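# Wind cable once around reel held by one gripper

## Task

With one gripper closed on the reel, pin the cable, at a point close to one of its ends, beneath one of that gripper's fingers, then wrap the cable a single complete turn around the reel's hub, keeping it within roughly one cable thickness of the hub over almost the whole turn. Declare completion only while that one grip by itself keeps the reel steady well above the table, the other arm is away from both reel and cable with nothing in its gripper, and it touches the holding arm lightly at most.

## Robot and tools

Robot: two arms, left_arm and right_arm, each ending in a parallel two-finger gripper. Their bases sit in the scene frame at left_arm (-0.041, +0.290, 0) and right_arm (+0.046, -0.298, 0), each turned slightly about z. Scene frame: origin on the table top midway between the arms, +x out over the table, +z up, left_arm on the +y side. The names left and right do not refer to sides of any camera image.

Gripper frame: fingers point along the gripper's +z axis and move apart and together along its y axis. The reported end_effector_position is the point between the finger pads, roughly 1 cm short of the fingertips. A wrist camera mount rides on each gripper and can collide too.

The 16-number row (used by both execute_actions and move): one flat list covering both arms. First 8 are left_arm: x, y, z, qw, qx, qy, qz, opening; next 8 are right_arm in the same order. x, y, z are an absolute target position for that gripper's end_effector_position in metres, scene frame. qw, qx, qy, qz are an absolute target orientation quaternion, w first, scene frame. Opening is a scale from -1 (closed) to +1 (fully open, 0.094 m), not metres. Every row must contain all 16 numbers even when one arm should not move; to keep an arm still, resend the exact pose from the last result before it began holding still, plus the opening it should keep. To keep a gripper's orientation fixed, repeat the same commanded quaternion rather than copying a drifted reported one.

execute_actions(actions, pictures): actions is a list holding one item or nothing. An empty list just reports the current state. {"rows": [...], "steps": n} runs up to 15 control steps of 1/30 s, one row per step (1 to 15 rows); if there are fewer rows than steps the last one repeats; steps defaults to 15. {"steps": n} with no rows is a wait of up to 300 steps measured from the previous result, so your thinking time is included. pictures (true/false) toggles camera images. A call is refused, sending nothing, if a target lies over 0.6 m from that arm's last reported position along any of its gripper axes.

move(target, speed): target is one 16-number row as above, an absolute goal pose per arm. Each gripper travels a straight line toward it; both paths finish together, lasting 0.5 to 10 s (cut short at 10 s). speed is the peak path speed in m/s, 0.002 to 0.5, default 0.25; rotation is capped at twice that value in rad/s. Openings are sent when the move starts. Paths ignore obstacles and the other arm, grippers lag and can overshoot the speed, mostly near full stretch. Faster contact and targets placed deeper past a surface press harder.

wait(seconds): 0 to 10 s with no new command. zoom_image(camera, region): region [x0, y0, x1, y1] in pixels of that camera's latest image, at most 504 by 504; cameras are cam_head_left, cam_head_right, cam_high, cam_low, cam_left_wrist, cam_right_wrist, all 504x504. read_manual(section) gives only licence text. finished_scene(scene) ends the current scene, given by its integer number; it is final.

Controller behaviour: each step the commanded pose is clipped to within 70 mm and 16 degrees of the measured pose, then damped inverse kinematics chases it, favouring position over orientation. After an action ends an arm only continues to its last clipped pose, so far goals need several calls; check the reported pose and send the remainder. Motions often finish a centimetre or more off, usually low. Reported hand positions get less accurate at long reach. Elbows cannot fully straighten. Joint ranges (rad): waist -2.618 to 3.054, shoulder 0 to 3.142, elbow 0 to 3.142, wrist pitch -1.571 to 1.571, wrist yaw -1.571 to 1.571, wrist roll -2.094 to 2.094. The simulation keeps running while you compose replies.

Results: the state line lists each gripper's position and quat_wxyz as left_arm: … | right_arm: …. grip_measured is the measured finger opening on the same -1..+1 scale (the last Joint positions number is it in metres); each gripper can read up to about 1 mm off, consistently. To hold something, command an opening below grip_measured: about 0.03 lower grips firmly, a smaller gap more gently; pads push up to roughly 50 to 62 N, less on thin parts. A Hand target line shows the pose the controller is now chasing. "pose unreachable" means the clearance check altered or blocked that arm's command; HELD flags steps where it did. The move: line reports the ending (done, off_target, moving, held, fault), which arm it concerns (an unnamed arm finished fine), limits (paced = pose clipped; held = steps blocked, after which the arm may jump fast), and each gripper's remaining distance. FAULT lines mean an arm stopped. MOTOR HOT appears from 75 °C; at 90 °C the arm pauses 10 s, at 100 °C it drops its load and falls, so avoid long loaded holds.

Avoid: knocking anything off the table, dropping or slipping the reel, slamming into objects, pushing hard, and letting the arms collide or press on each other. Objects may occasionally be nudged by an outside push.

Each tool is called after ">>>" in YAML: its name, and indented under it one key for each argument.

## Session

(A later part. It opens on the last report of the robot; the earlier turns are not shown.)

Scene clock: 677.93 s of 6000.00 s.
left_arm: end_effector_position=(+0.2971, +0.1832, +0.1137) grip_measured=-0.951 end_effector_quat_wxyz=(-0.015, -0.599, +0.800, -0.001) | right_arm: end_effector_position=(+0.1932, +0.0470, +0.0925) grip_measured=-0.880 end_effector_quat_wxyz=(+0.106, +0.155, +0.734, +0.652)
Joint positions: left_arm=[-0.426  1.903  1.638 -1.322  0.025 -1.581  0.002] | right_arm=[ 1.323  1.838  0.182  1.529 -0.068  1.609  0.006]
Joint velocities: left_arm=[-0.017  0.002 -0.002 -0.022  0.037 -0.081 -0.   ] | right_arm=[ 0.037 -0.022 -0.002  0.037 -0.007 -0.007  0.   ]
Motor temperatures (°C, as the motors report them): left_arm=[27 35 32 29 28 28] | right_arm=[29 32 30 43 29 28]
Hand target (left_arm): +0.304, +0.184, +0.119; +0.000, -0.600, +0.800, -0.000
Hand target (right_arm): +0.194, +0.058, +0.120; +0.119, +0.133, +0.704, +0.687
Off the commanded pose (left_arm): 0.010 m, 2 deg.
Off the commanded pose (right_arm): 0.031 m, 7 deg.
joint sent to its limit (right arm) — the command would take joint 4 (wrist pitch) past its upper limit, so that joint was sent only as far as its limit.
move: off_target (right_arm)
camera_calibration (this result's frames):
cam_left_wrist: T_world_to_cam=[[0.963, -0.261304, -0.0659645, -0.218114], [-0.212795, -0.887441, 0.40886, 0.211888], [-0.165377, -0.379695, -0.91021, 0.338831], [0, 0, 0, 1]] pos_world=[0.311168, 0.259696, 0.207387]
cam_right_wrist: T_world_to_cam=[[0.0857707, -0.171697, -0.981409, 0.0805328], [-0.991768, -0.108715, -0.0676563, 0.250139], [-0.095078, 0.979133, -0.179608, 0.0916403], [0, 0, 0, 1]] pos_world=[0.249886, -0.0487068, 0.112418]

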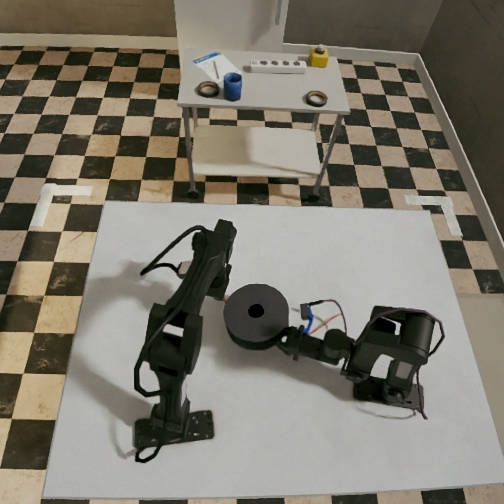

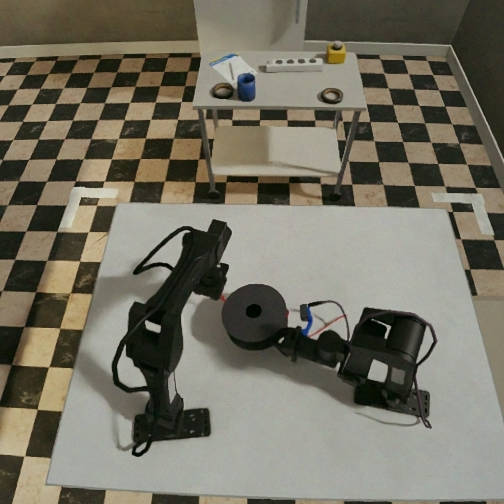

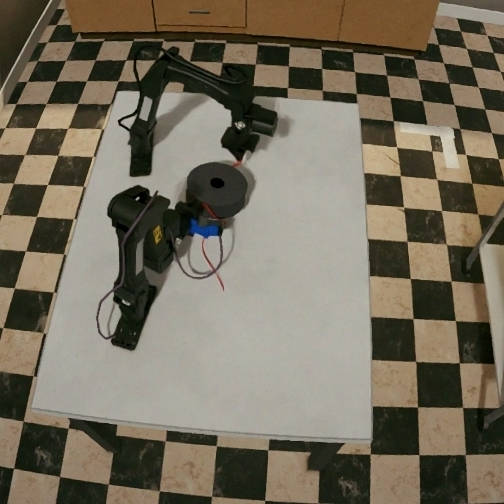

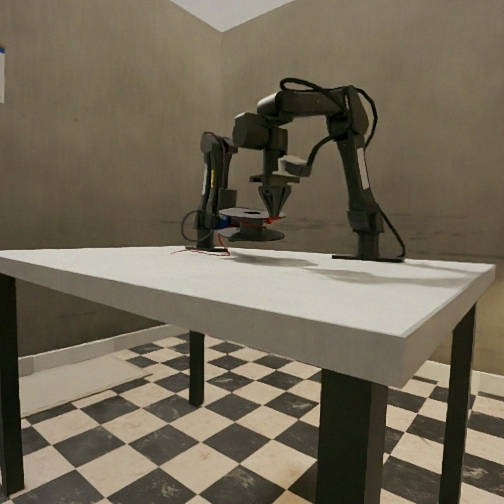

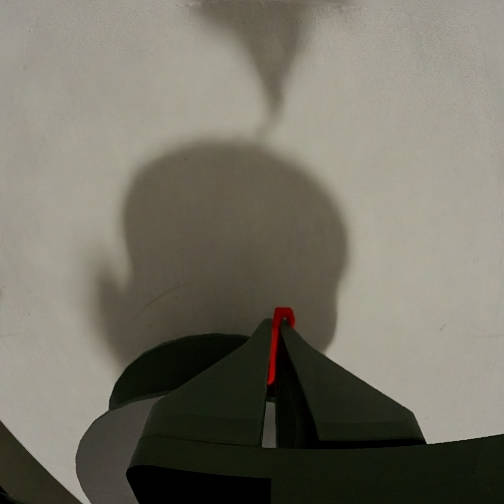

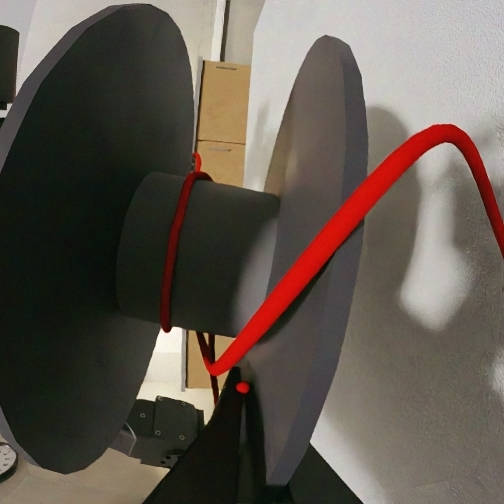

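A little further, then release and see.

>>> move:
  target: [0.338,0.135,0.125,0,-0.6,0.8,0,-1,0.195,0.06,0.12,0.12,0.13,0.696,0.696,-1]
  speed: 0.03

>>> move:
  target: [0.338,0.135,0.125,0,-0.6,0.8,0,-0.6,0.195,0.06,0.12,0.12,0.13,0.696,0.696,-1]

>>> move:
  target: [0.35,0.15,0.19,0,-0.6,0.8,0,-0.6,0.195,0.06,0.12,0.12,0.13,0.696,0.696,-1]
  speed: 0.1

Scene clock: 684.97 s of 6000.00 s.
left_arm: end_effector_position=(+0.3285, +0.1372, +0.1186) grip_measured=-0.951 end_effector_quat_wxyz=(-0.016, -0.599, +0.800, +0.008) | right_arm: end_effector_position=(+0.1951, +0.0465, +0.0943) grip_measured=-0.880 end_effector_quat_wxyz=(+0.110, +0.158, +0.731, +0.654)
Joint positions: left_arm=[-0.517  2.111  1.957 -1.447  0.019 -1.672  0.002] | right_arm=[ 1.323  1.838  0.182  1.537 -0.057  1.61   0.006]
Joint velocities: left_arm=[-0.007 -0.007 -0.002 -0.095 -0.022 -0.022 -0.001] | right_arm=[ 0.002 -0.017  0.002  0.037 -0.051 -0.022  0.001]
Motor temperatures (°C, as the motors report them): left_arm=[27 36 33 29 28 28] | right_arm=[29 32 30 43 29 28]
Hand target (left_arm): +0.336, +0.134, +0.125; -0.000, -0.600, +0.800, +0.000
Hand target (right_arm): +0.194, +0.058, +0.120; +0.119, +0.133, +0.704, +0.687
Off the commanded pose (left_arm): 0.012 m, 2 deg.
Off the commanded pose (right_arm): 0.029 m, 7 deg.
joint sent to its limit (right arm) — the command would take joint 4 (wrist pitch) past its upper limit, so that joint was sent only as far as its limit.
move: off_target (left_arm, right_arm)
camera_calibration (this result's frames):
cam_left_wrist: T_world_to_cam=[[0.962144, -0.260129, -0.0813083, -0.258092], [-0.207647, -0.892902, 0.39951, 0.175853], [-0.176525, -0.367502, -0.913116, 0.333315], [0, 0, 0, 1]] pos_world=[0.343676, 0.212376, 0.213116]
cam_right_wrist: T_world_to_cam=[[0.0879445, -0.166298, -0.982146, 0.0815038], [-0.992616, -0.0973227, -0.0724032, 0.252212], [-0.0835445, 0.981261, -0.173629, 0.0897454], [0, 0, 0, 1]] pos_world=[0.250679, -0.0499638, 0.113892]

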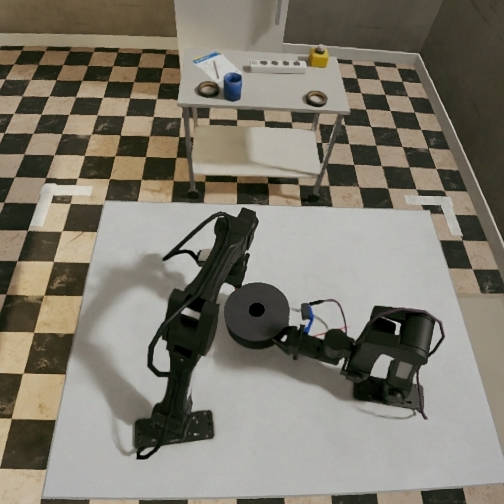

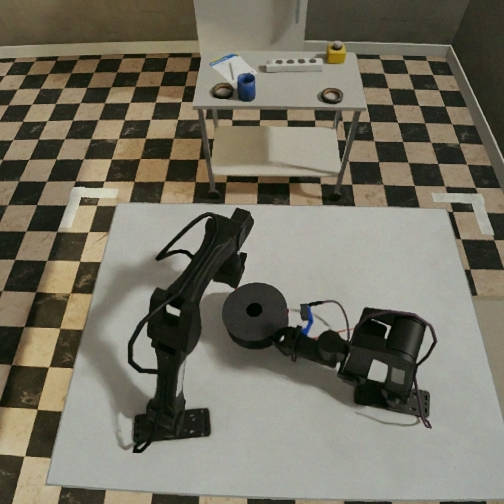

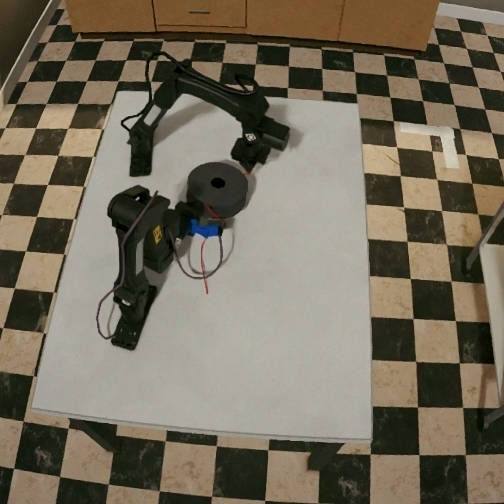

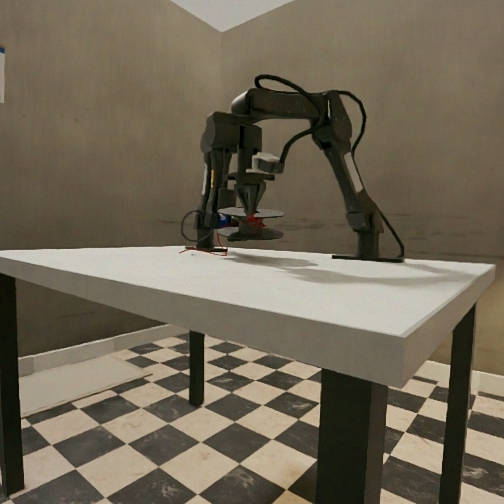

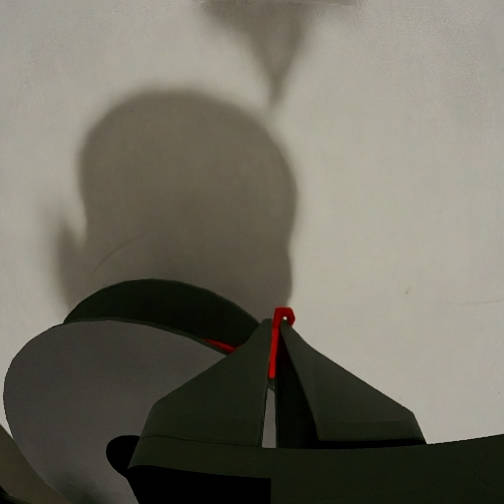

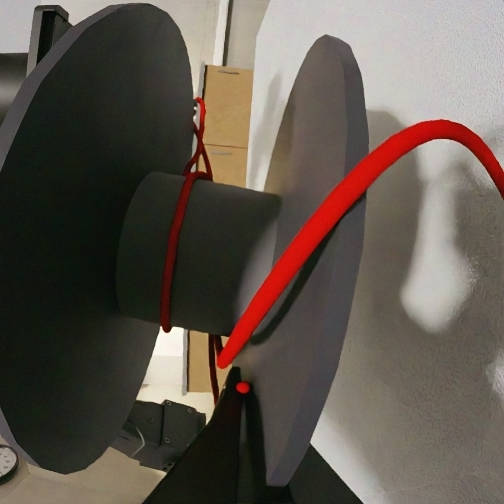

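Scene clock: 685.67 s of 6000.00 s.
left_arm: end_effector_position=(+0.3288, +0.1382, +0.1186) grip_measured=-0.603 end_effector_quat_wxyz=(-0.013, -0.599, +0.800, +0.010) | right_arm: end_effector_position=(+0.1944, +0.0464, +0.0916) grip_measured=-0.880 end_effector_quat_wxyz=(+0.109, +0.157, +0.735, +0.650)
Joint positions: left_arm=[-0.517  2.111  1.957 -1.447  0.013 -1.672  0.019] | right_arm=[ 1.323  1.838  0.182  1.525 -0.06   1.607  0.006]
Joint velocities: left_arm=[ 0.017 -0.007 -0.002 -0.007 -0.125 -0.022  0.   ] | right_arm=[-0.007 -0.012  0.012  0.022  0.037  0.066 -0.001]
Motor temperatures (°C, as the motors report them): left_arm=[27 36 33 29 28 28] | right_arm=[29 32 30 43 29 28]
Hand target (left_arm): +0.338, +0.135, +0.125; -0.000, -0.600, +0.800, -0.001
Hand target (right_arm): +0.194, +0.058, +0.120; +0.119, +0.133, +0.704, +0.687
Off the commanded pose (left_arm): 0.012 m, 2 deg.
Off the commanded pose (right_arm): 0.032 m, 8 deg.
joint sent to its limit (right arm) — the command would take joint 4 (wrist pitch) past its upper limit, so that joint was sent only as far as its limit.
move: off_target (left_arm, right_arm)
camera_calibration (this result's frames):
cam_left_wrist: T_world_to_cam=[[0.962255, -0.259834, -0.0809415, -0.258252], [-0.208582, -0.895163, 0.393924, 0.178139], [-0.174811, -0.362172, -0.915572, 0.332734], [0, 0, 0, 1]] pos_world=[0.343827, 0.212868, 0.213565]
cam_right_wrist: T_world_to_cam=[[0.0856504, -0.176513, -0.980565, 0.0796445], [-0.992492, -0.101365, -0.0684454, 0.251158], [-0.0873137, 0.979065, -0.183869, 0.0911007], [0, 0, 0, 1]] pos_world=[0.250405, -0.0496766, 0.112038]

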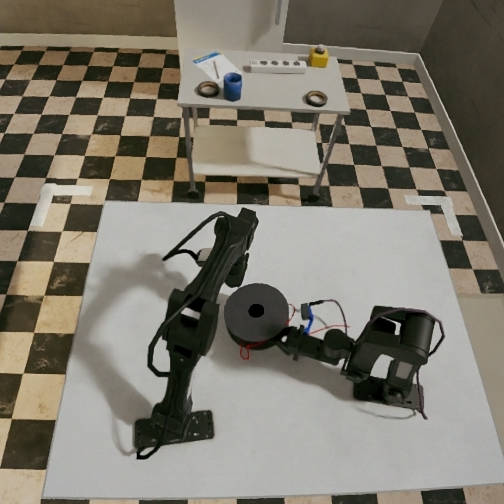

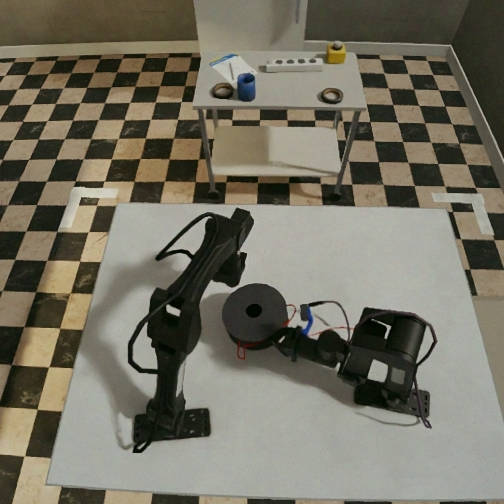

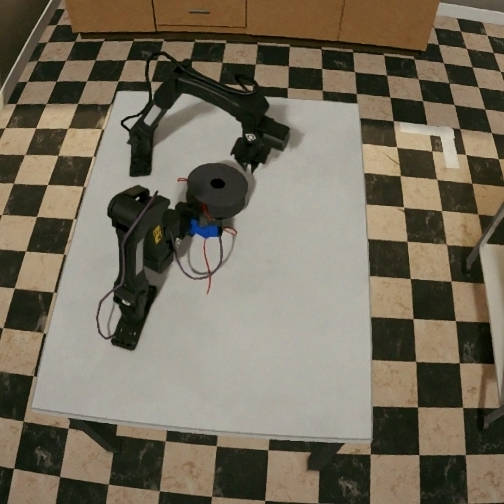

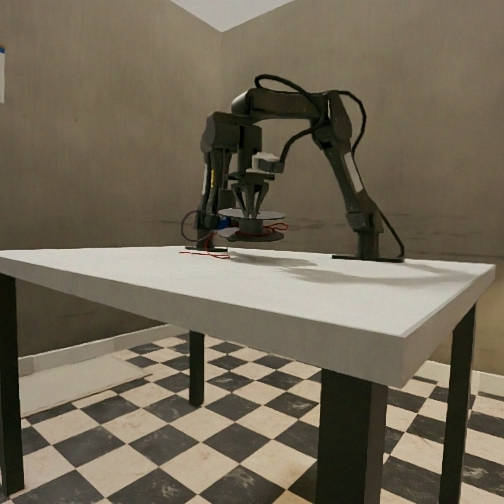

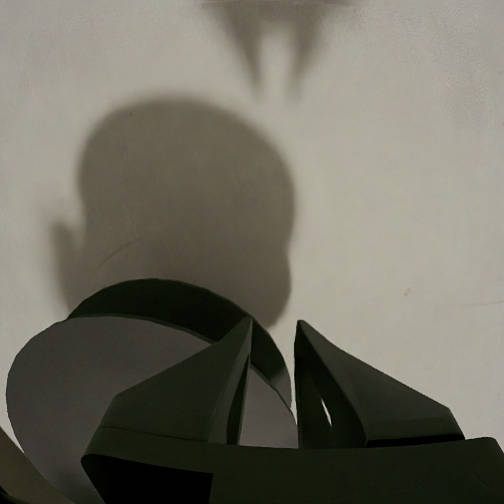

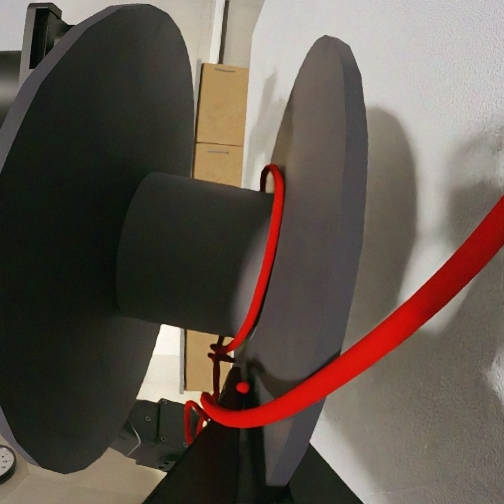

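Scene clock: 686.83 s of 6000.00 s.
left_arm: end_effector_position=(+0.3489, +0.1441, +0.1724) grip_measured=-0.603 end_effector_quat_wxyz=(+0.016, -0.598, +0.800, -0.036) | right_arm: end_effector_position=(+0.1944, +0.0464, +0.0916) grip_measured=-0.880 end_effector_quat_wxyz=(+0.109, +0.157, +0.735, +0.650)
Joint positions: left_arm=[-0.486  2.113  2.176 -1.557  0.011 -1.64   0.019] | right_arm=[ 1.323  1.838  0.182  1.525 -0.06   1.607  0.006]
Joint velocities: left_arm=[-0.007 -0.012  0.017 -0.022 -0.022  0.007 -0.   ] | right_arm=[-0.002 -0.002 -0.012 -0.066  0.022  0.007  0.001]
Motor temperatures (°C, as the motors report them): left_arm=[27 36 33 29 28 28] | right_arm=[29 32 30 43 29 28]
Hand target (left_arm): +0.350, +0.150, +0.189; +0.030, -0.599, +0.799, -0.047
Hand target (right_arm): +0.194, +0.058, +0.120; +0.119, +0.133, +0.704, +0.687
Off the commanded pose (left_arm): 0.019 m, 4 deg.
Off the commanded pose (right_arm): 0.032 m, 8 deg.
joint sent to its limit (left arm) — the command would take joint 4 (wrist pitch) past its lower limit, so that joint was sent only as far as its limit.
joint sent to its limit (right arm) — the command would take joint 4 (wrist pitch) past its upper limit, so that joint was sent only as far as its limit.
move: off_target (left_arm, right_arm)
camera_calibration (this result's frames):
cam_left_wrist: T_world_to_cam=[[0.964623, -0.262333, 0.0261304, -0.290651], [-0.250244, -0.879947, 0.40382, 0.177063], [-0.082942, -0.396073, -0.914465, 0.360295], [0, 0, 0, 1]] pos_world=[0.354562, 0.222262, 0.265571]
cam_right_wrist: T_world_to_cam=[[0.0860041, -0.176645, -0.98051, 0.0795769], [-0.992463, -0.101424, -0.0687803, 0.251186], [-0.0872977, 0.979035, -0.184036, 0.0911142], [0, 0, 0, 1]] pos_world=[0.250402, -0.0496709, 0.112071]

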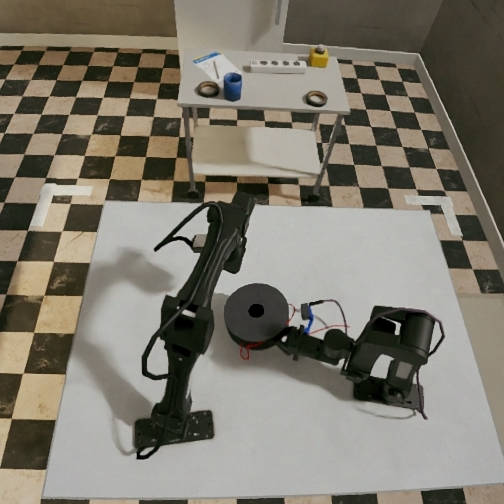

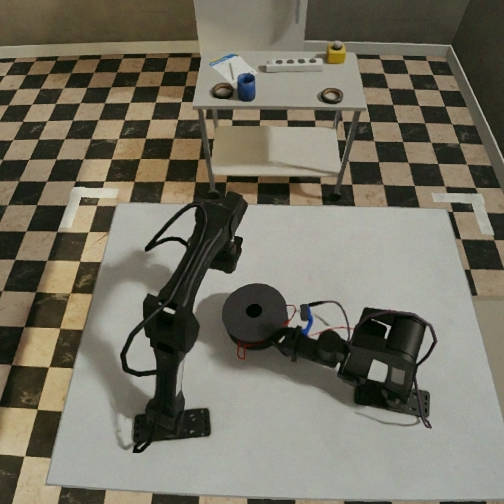

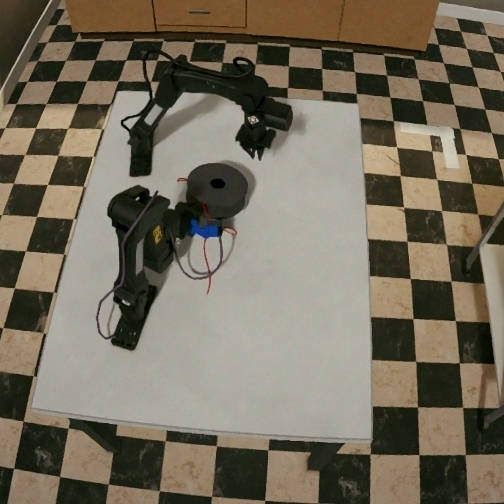

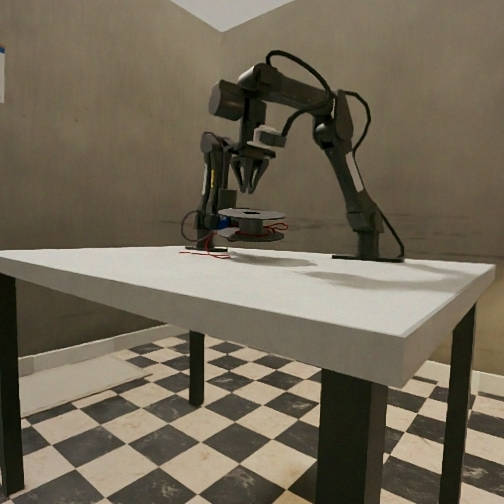

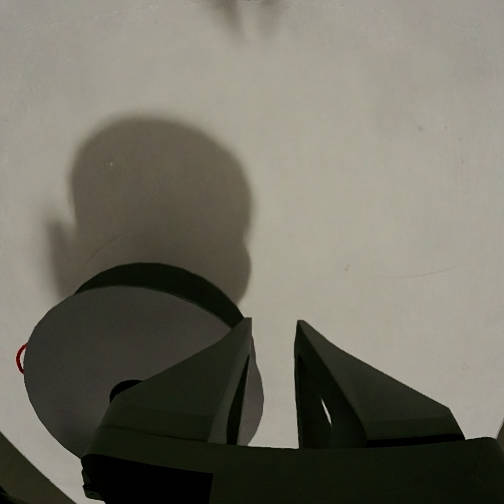

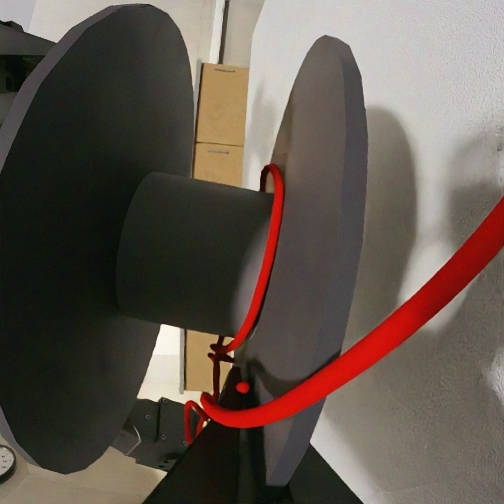

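>>> move:
  target: [0.3,-0.05,0.2,-0.1,-0.59,0.78,-0.18,-0.4,0.195,0.06,0.12,0.12,0.13,0.696,0.696,-1]
  speed: 0.12

Scene clock: 693.07 s of 6000.00 s.
left_arm: end_effector_position=(+0.2919, -0.0423, +0.1939) grip_measured=-0.403 end_effector_quat_wxyz=(-0.101, -0.592, +0.783, -0.163) | right_arm: end_effector_position=(+0.1944, +0.0464, +0.0916) grip_measured=-0.880 end_effector_quat_wxyz=(+0.109, +0.157, +0.735, +0.650)
Joint positions: left_arm=[-0.815  2.15   2.263 -1.404  0.271 -2.018  0.028] | right_arm=[ 1.323  1.838  0.182  1.525 -0.06   1.607  0.006]
Joint velocities: left_arm=[-0.022  0.012 -0.002  0.007  0.037  0.007 -0.   ] | right_arm=[ 0.007 -0.002  0.002  0.022  0.022  0.066  0.001]
Motor temperatures (°C, as the motors report them): left_arm=[27 37 33 29 28 28] | right_arm=[29 32 30 44 29 28]
Hand target (left_arm): +0.295, -0.049, +0.200; -0.101, -0.590, +0.781, -0.178
Hand target (right_arm): +0.194, +0.058, +0.120; +0.119, +0.133, +0.704, +0.687
Off the commanded pose (left_arm): 0.013 m, 2 deg.
Off the commanded pose (right_arm): 0.032 m, 8 deg.
joint sent to its limit (right arm) — the command would take joint 4 (wrist pitch) past its upper limit, so that joint was sent only as far as its limit.
move: off_target (left_arm, right_arm)
camera_calibration (this result's frames):
cam_left_wrist: T_world_to_cam=[[0.96593, -0.24521, 0.0827762, -0.295769], [-0.233542, -0.68803, 0.687076, -0.0616289], [-0.111525, -0.682998, -0.721855, 0.260312], [0, 0, 0, 1]] pos_world=[0.300331, 0.0628646, 0.254734]
cam_right_wrist: T_world_to_cam=[[0.0863803, -0.176724, -0.980463, 0.0795134], [-0.992398, -0.101857, -0.0690726, 0.25116], [-0.0876601, 0.978976, -0.184179, 0.0911705], [0, 0, 0, 1]] pos_world=[0.250374, -0.0496195, 0.1121]

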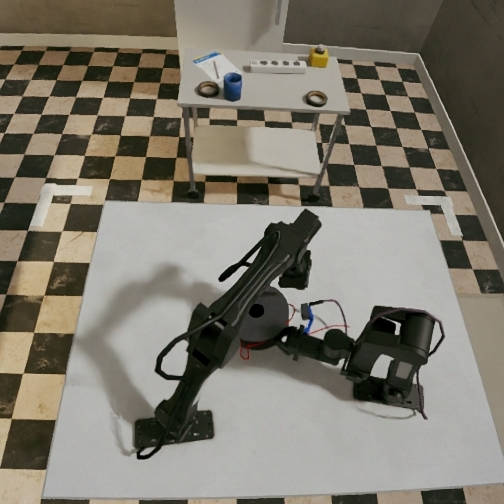

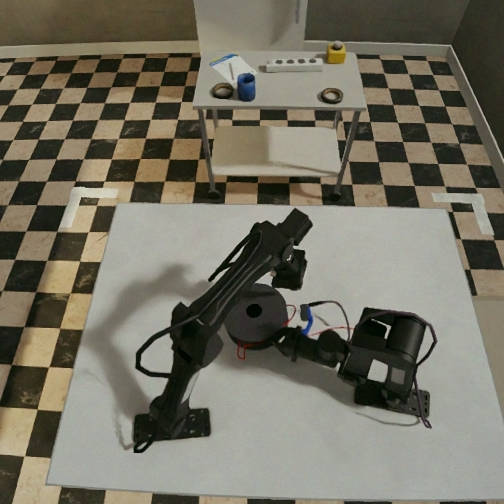

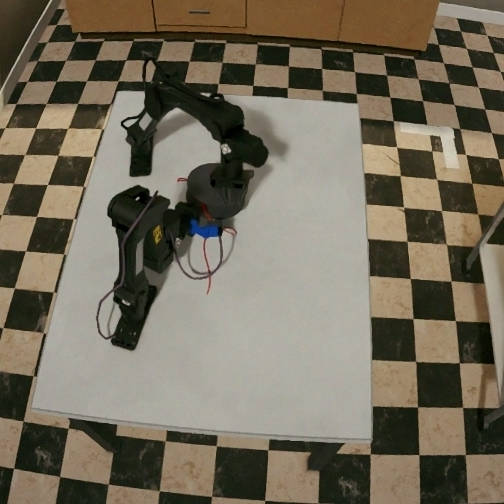

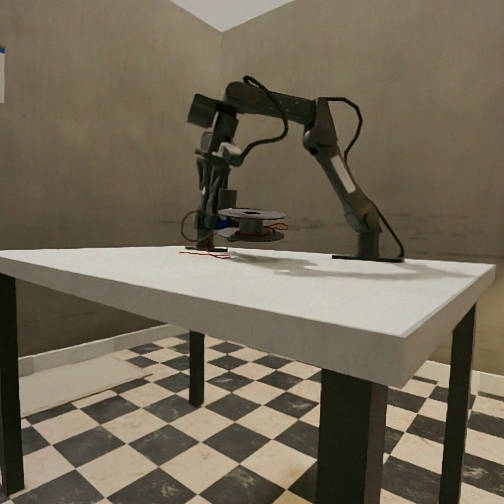

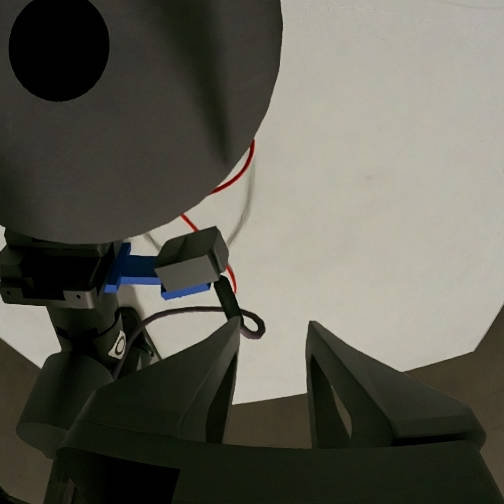

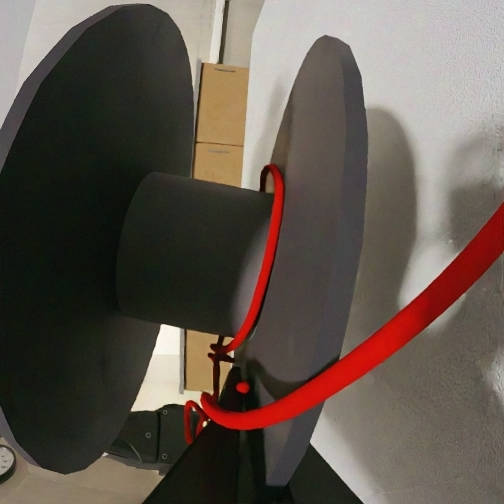

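>>> move:
  target: [0.125,0.07,0.2,0,-0.55,0.835,0,-0.4,0.195,0.06,0.12,0.12,0.13,0.696,0.696,-1]
  speed: 0.15

Scene clock: 699.20 s of 6000.00 s.
left_arm: end_effector_position=(+0.1322, +0.0653, +0.1988) grip_measured=-0.403 end_effector_quat_wxyz=(-0.005, -0.551, +0.834, -0.016) | right_arm: end_effector_position=(+0.1944, +0.0464, +0.0916) grip_measured=-0.880 end_effector_quat_wxyz=(+0.109, +0.157, +0.735, +0.650)
Joint positions: left_arm=[-1.041  1.617  1.636 -1.559  0.011 -2.08   0.028] | right_arm=[ 1.323  1.838  0.182  1.525 -0.06   1.607  0.006]
Joint velocities: left_arm=[ 0.007 -0.012  0.022  0.007 -0.007  0.037 -0.   ] | right_arm=[ 0.012 -0.007  0.007  0.051 -0.022 -0.037 -0.001]
Motor temperatures (°C, as the motors report them): left_arm=[27 37 33 29 28 28] | right_arm=[29 32 30 44 29 28]
Hand target (left_arm): +0.127, +0.072, +0.200; +0.001, -0.551, +0.834, -0.011
Hand target (right_arm): +0.194, +0.058, +0.120; +0.119, +0.133, +0.704, +0.687
Off the commanded pose (left_arm): 0.009 m, 2 deg.
Off the commanded pose (right_arm): 0.032 m, 8 deg.
joint sent to its limit (left arm) — the command would take joint 4 (wrist pitch) past its lower limit, so that joint was sent only as far as its limit.
joint sent to its limit (right arm) — the command would take joint 4 (wrist pitch) past its upper limit, so that joint was sent only as far as its limit.
move: off_target (right_arm)
camera_calibration (this result's frames):
cam_left_wrist: T_world_to_cam=[[0.927529, -0.372646, -0.0287111, -0.0799311], [-0.328988, -0.850484, 0.410419, 0.0499355], [-0.17736, -0.37123, -0.911445, 0.345526], [0, 0, 0, 1]] pos_world=[0.151849, 0.140953, 0.292138]
cam_right_wrist: T_world_to_cam=[[0.0860266, -0.176592, -0.980518, 0.0795811], [-0.992427, -0.101798, -0.0687377, 0.251132], [-0.0876762, 0.979006, -0.184012, 0.091157], [0, 0, 0, 1]] pos_world=[0.250376, -0.0496251, 0.112067]

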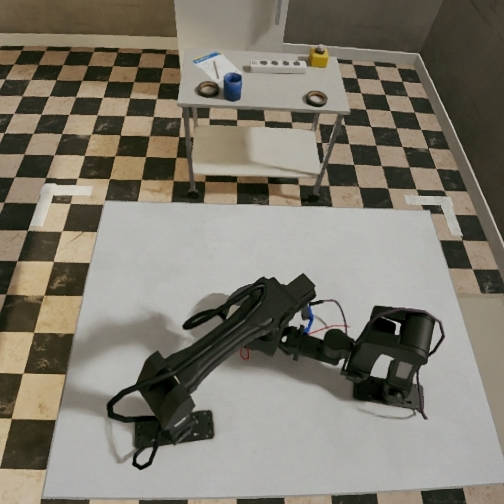

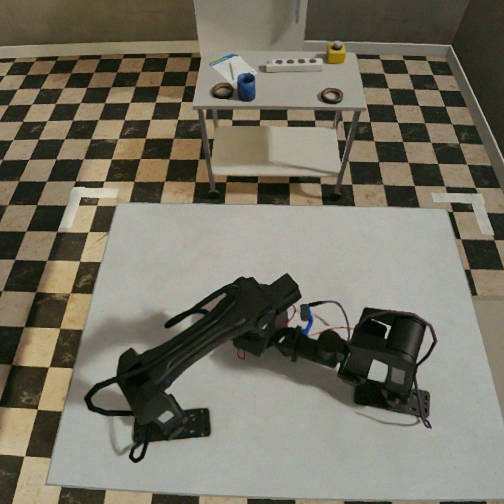

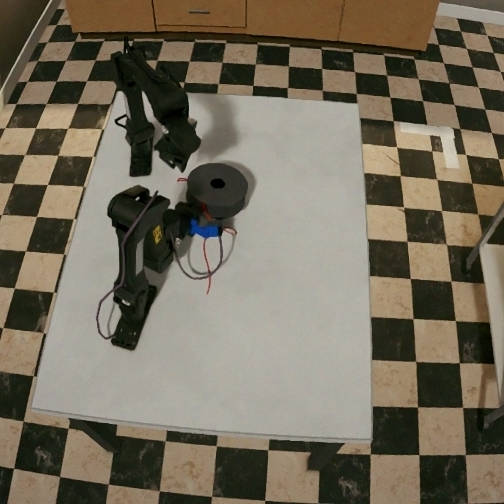

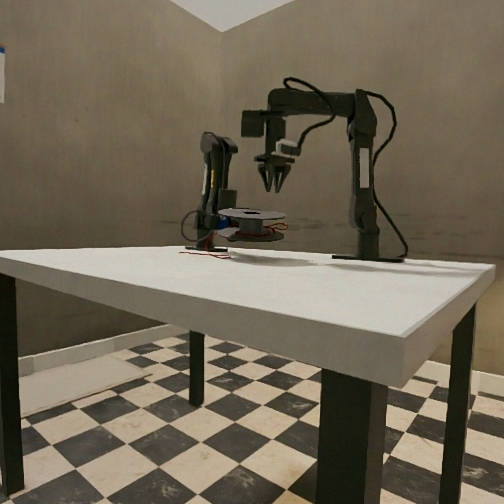

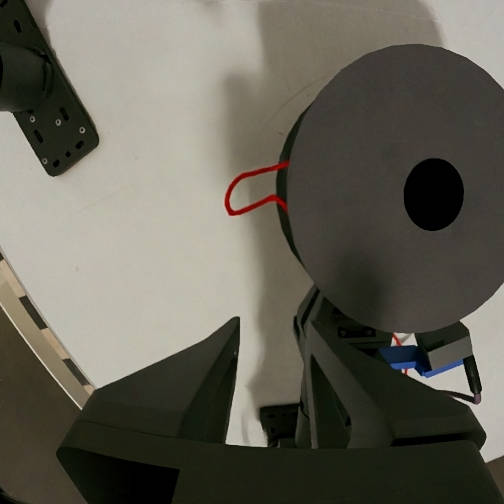

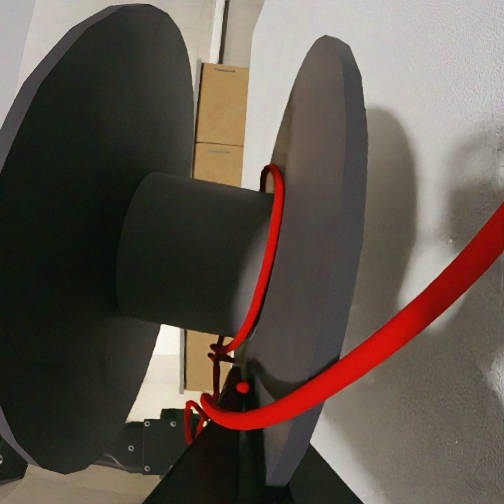

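>>> move:
  target: [0.128,0.105,0.14,0,-0.55,0.835,0,-1,0.195,0.06,0.12,0.12,0.13,0.696,0.696,-1]
  speed: 0.1

>>> move:
  target: [0.125,0.105,0.085,0,-0.55,0.835,0,-1,0.195,0.06,0.12,0.12,0.13,0.696,0.696,-1]
  speed: 0.05

Scene clock: 707.30 s of 6000.00 s.
left_arm: end_effector_position=(+0.1272, +0.1009, +0.1377) grip_measured=-0.982 end_effector_quat_wxyz=(-0.006, -0.549, +0.836, +0.009) | right_arm: end_effector_position=(+0.1944, +0.0464, +0.0916) grip_measured=-0.880 end_effector_quat_wxyz=(+0.109, +0.157, +0.735, +0.650)
Joint positions: left_arm=[-0.972  1.517  1.292 -1.366  0.009 -2.005  0.001] | right_arm=[ 1.323  1.838  0.182  1.525 -0.06   1.607  0.006]
Joint velocities: left_arm=[-0.002  0.027  0.002  0.037 -0.051 -0.051 -0.   ] | right_arm=[-0.007 -0.007 -0.017  0.007 -0.051 -0.081 -0.   ]
Motor temperatures (°C, as the motors report them): left_arm=[27 37 32 29 28 28] | right_arm=[29 32 30 44 29 28]
Hand target (left_arm): +0.129, +0.105, +0.140; +0.000, -0.550, +0.835, -0.000
Hand target (right_arm): +0.194, +0.058, +0.120; +0.119, +0.133, +0.704, +0.687
Off the commanded pose (left_arm): 0.005 m, 1 deg.
Off the commanded pose (right_arm): 0.032 m, 8 deg.
joint sent to its limit (right arm) — the command would take joint 4 (wrist pitch) past its upper limit, so that joint was sent only as far as its limit.
After step 180, 0.87 s passed at rest.
move: off_target (right_arm)
camera_calibration (this result's frames):
cam_left_wrist: T_world_to_cam=[[0.923873, -0.375888, -0.0718811, -0.0570743], [-0.321938, -0.864911, 0.385077, 0.107746], [-0.206917, -0.332621, -0.920081, 0.303235], [0, 0, 0, 1]] pos_world=[0.150161, 0.1726, 0.233407]
cam_right_wrist: T_world_to_cam=[[0.0860266, -0.176592, -0.980518, 0.0795811], [-0.992427, -0.101798, -0.0687377, 0.251132], [-0.0876762, 0.979006, -0.184012, 0.091157], [0, 0, 0, 1]] pos_world=[0.250376, -0.0496251, 0.112067]

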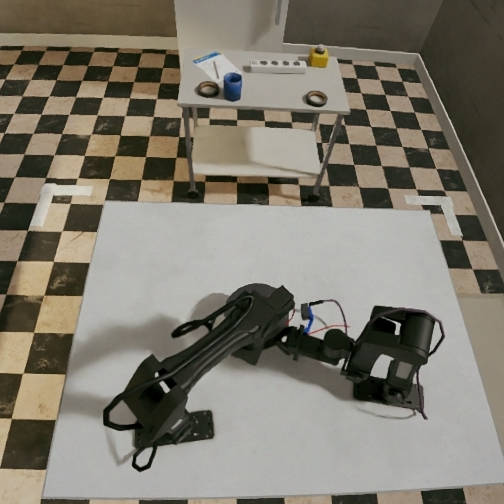

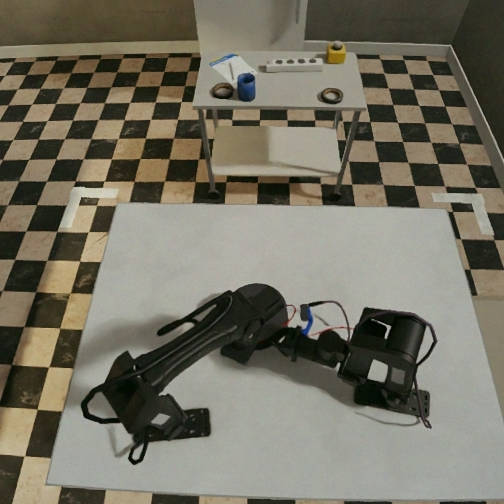

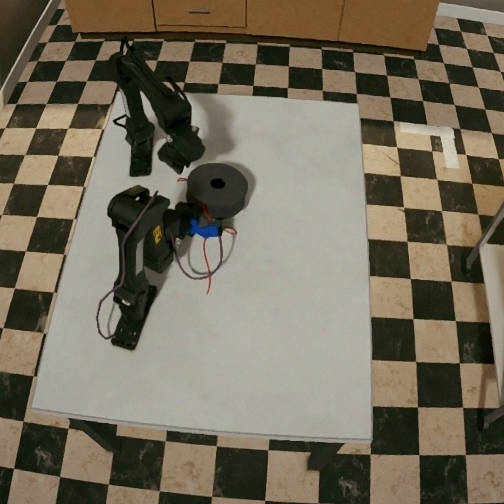

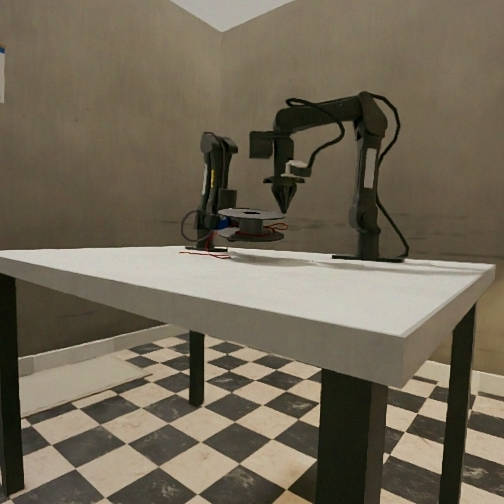

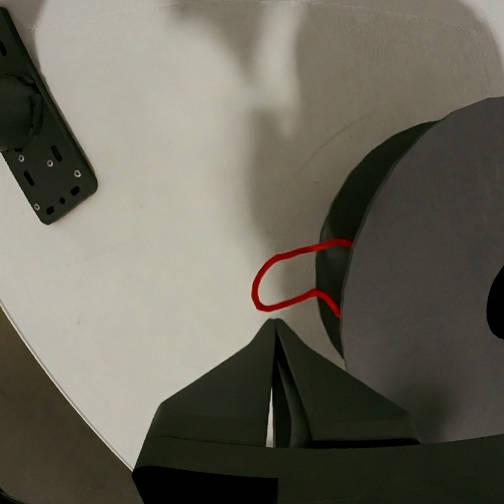

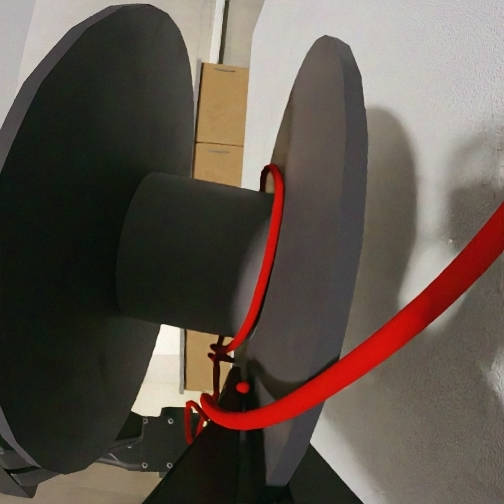

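Scene clock: 709.07 s of 6000.00 s.
left_arm: end_effector_position=(+0.1254, +0.1029, +0.0846) grip_measured=-0.982 end_effector_quat_wxyz=(-0.005, -0.549, +0.836, +0.005) | right_arm: end_effector_position=(+0.1944, +0.0464, +0.0915) grip_measured=-0.880 end_effector_quat_wxyz=(+0.109, +0.157, +0.735, +0.650)
Joint positions: left_arm=[-0.972  1.517  1.081 -1.146  0.009 -2.005  0.001] | right_arm=[ 1.323  1.838  0.182  1.525 -0.06   1.607  0.006]
Joint velocities: left_arm=[ 0.007  0.007  0.007  0.051 -0.022 -0.007 -0.001] | right_arm=[ 0.007 -0.002  0.002  0.022 -0.022  0.022  0.   ]
Motor temperatures (°C, as the motors report them): left_arm=[27 36 32 29 28 28] | right_arm=[29 32 30 44 29 28]
Hand target (left_arm): +0.125, +0.105, +0.085; -0.000, -0.550, +0.835, +0.000
Hand target (right_arm): +0.194, +0.058, +0.120; +0.119, +0.133, +0.704, +0.687
Off the commanded pose (left_arm): 0.002 m, 1 deg.
Off the commanded pose (right_arm): 0.032 m, 8 deg.
joint sent to its limit (right arm) — the command would take joint 4 (wrist pitch) past its upper limit, so that joint was sent only as far as its limit.
move: off_target (right_arm)
camera_calibration (this result's frames):
cam_left_wrist: T_world_to_cam=[[0.924254, -0.376315, -0.0643634, -0.0590836], [-0.324099, -0.862488, 0.388682, 0.129098], [-0.201779, -0.338381, -0.919121, 0.254529], [0, 0, 0, 1]] pos_world=[0.147807, 0.175239, 0.179962]
cam_right_wrist: T_world_to_cam=[[0.086222, -0.177063, -0.980416, 0.079462], [-0.992409, -0.101881, -0.0688772, 0.251132], [-0.0876899, 0.978912, -0.184503, 0.0912022], [0, 0, 0, 1]] pos_world=[0.250372, -0.0496237, 0.11203]

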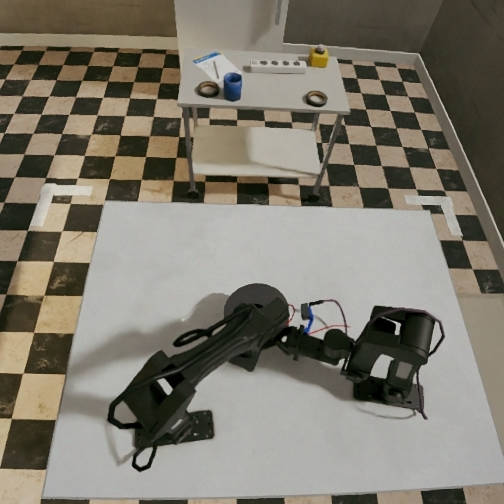

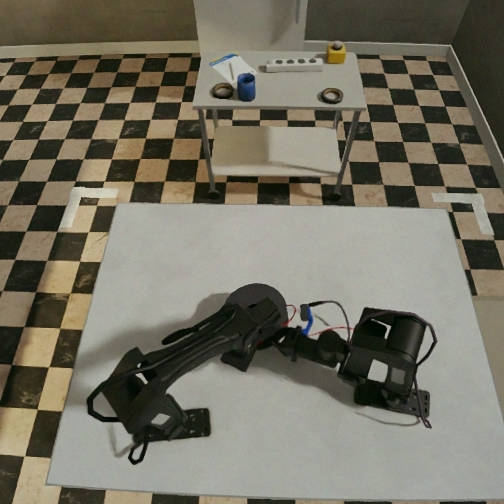

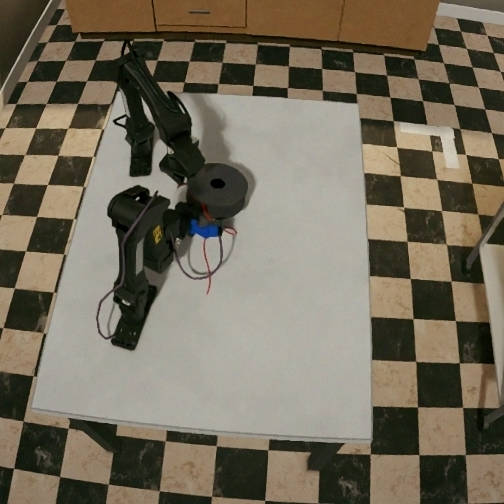

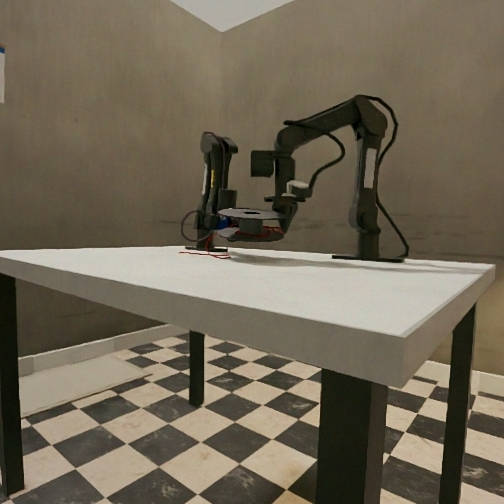

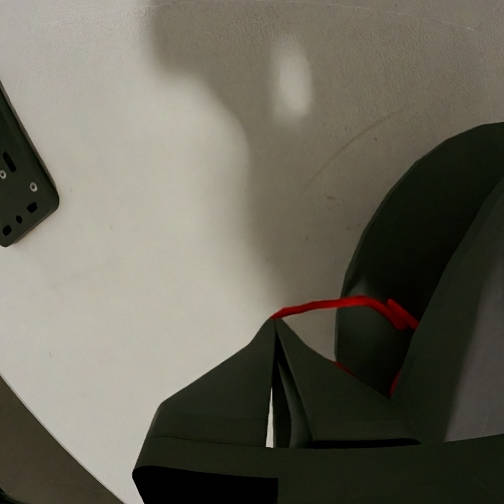

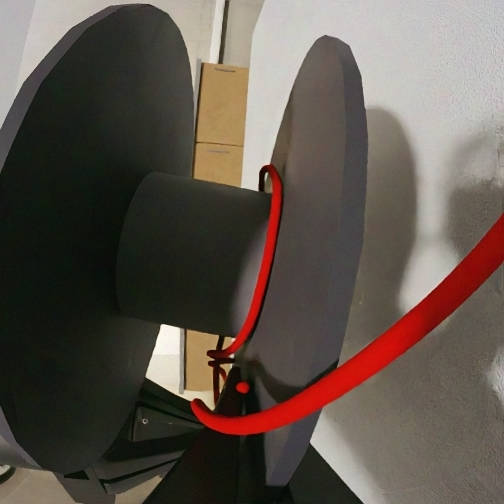

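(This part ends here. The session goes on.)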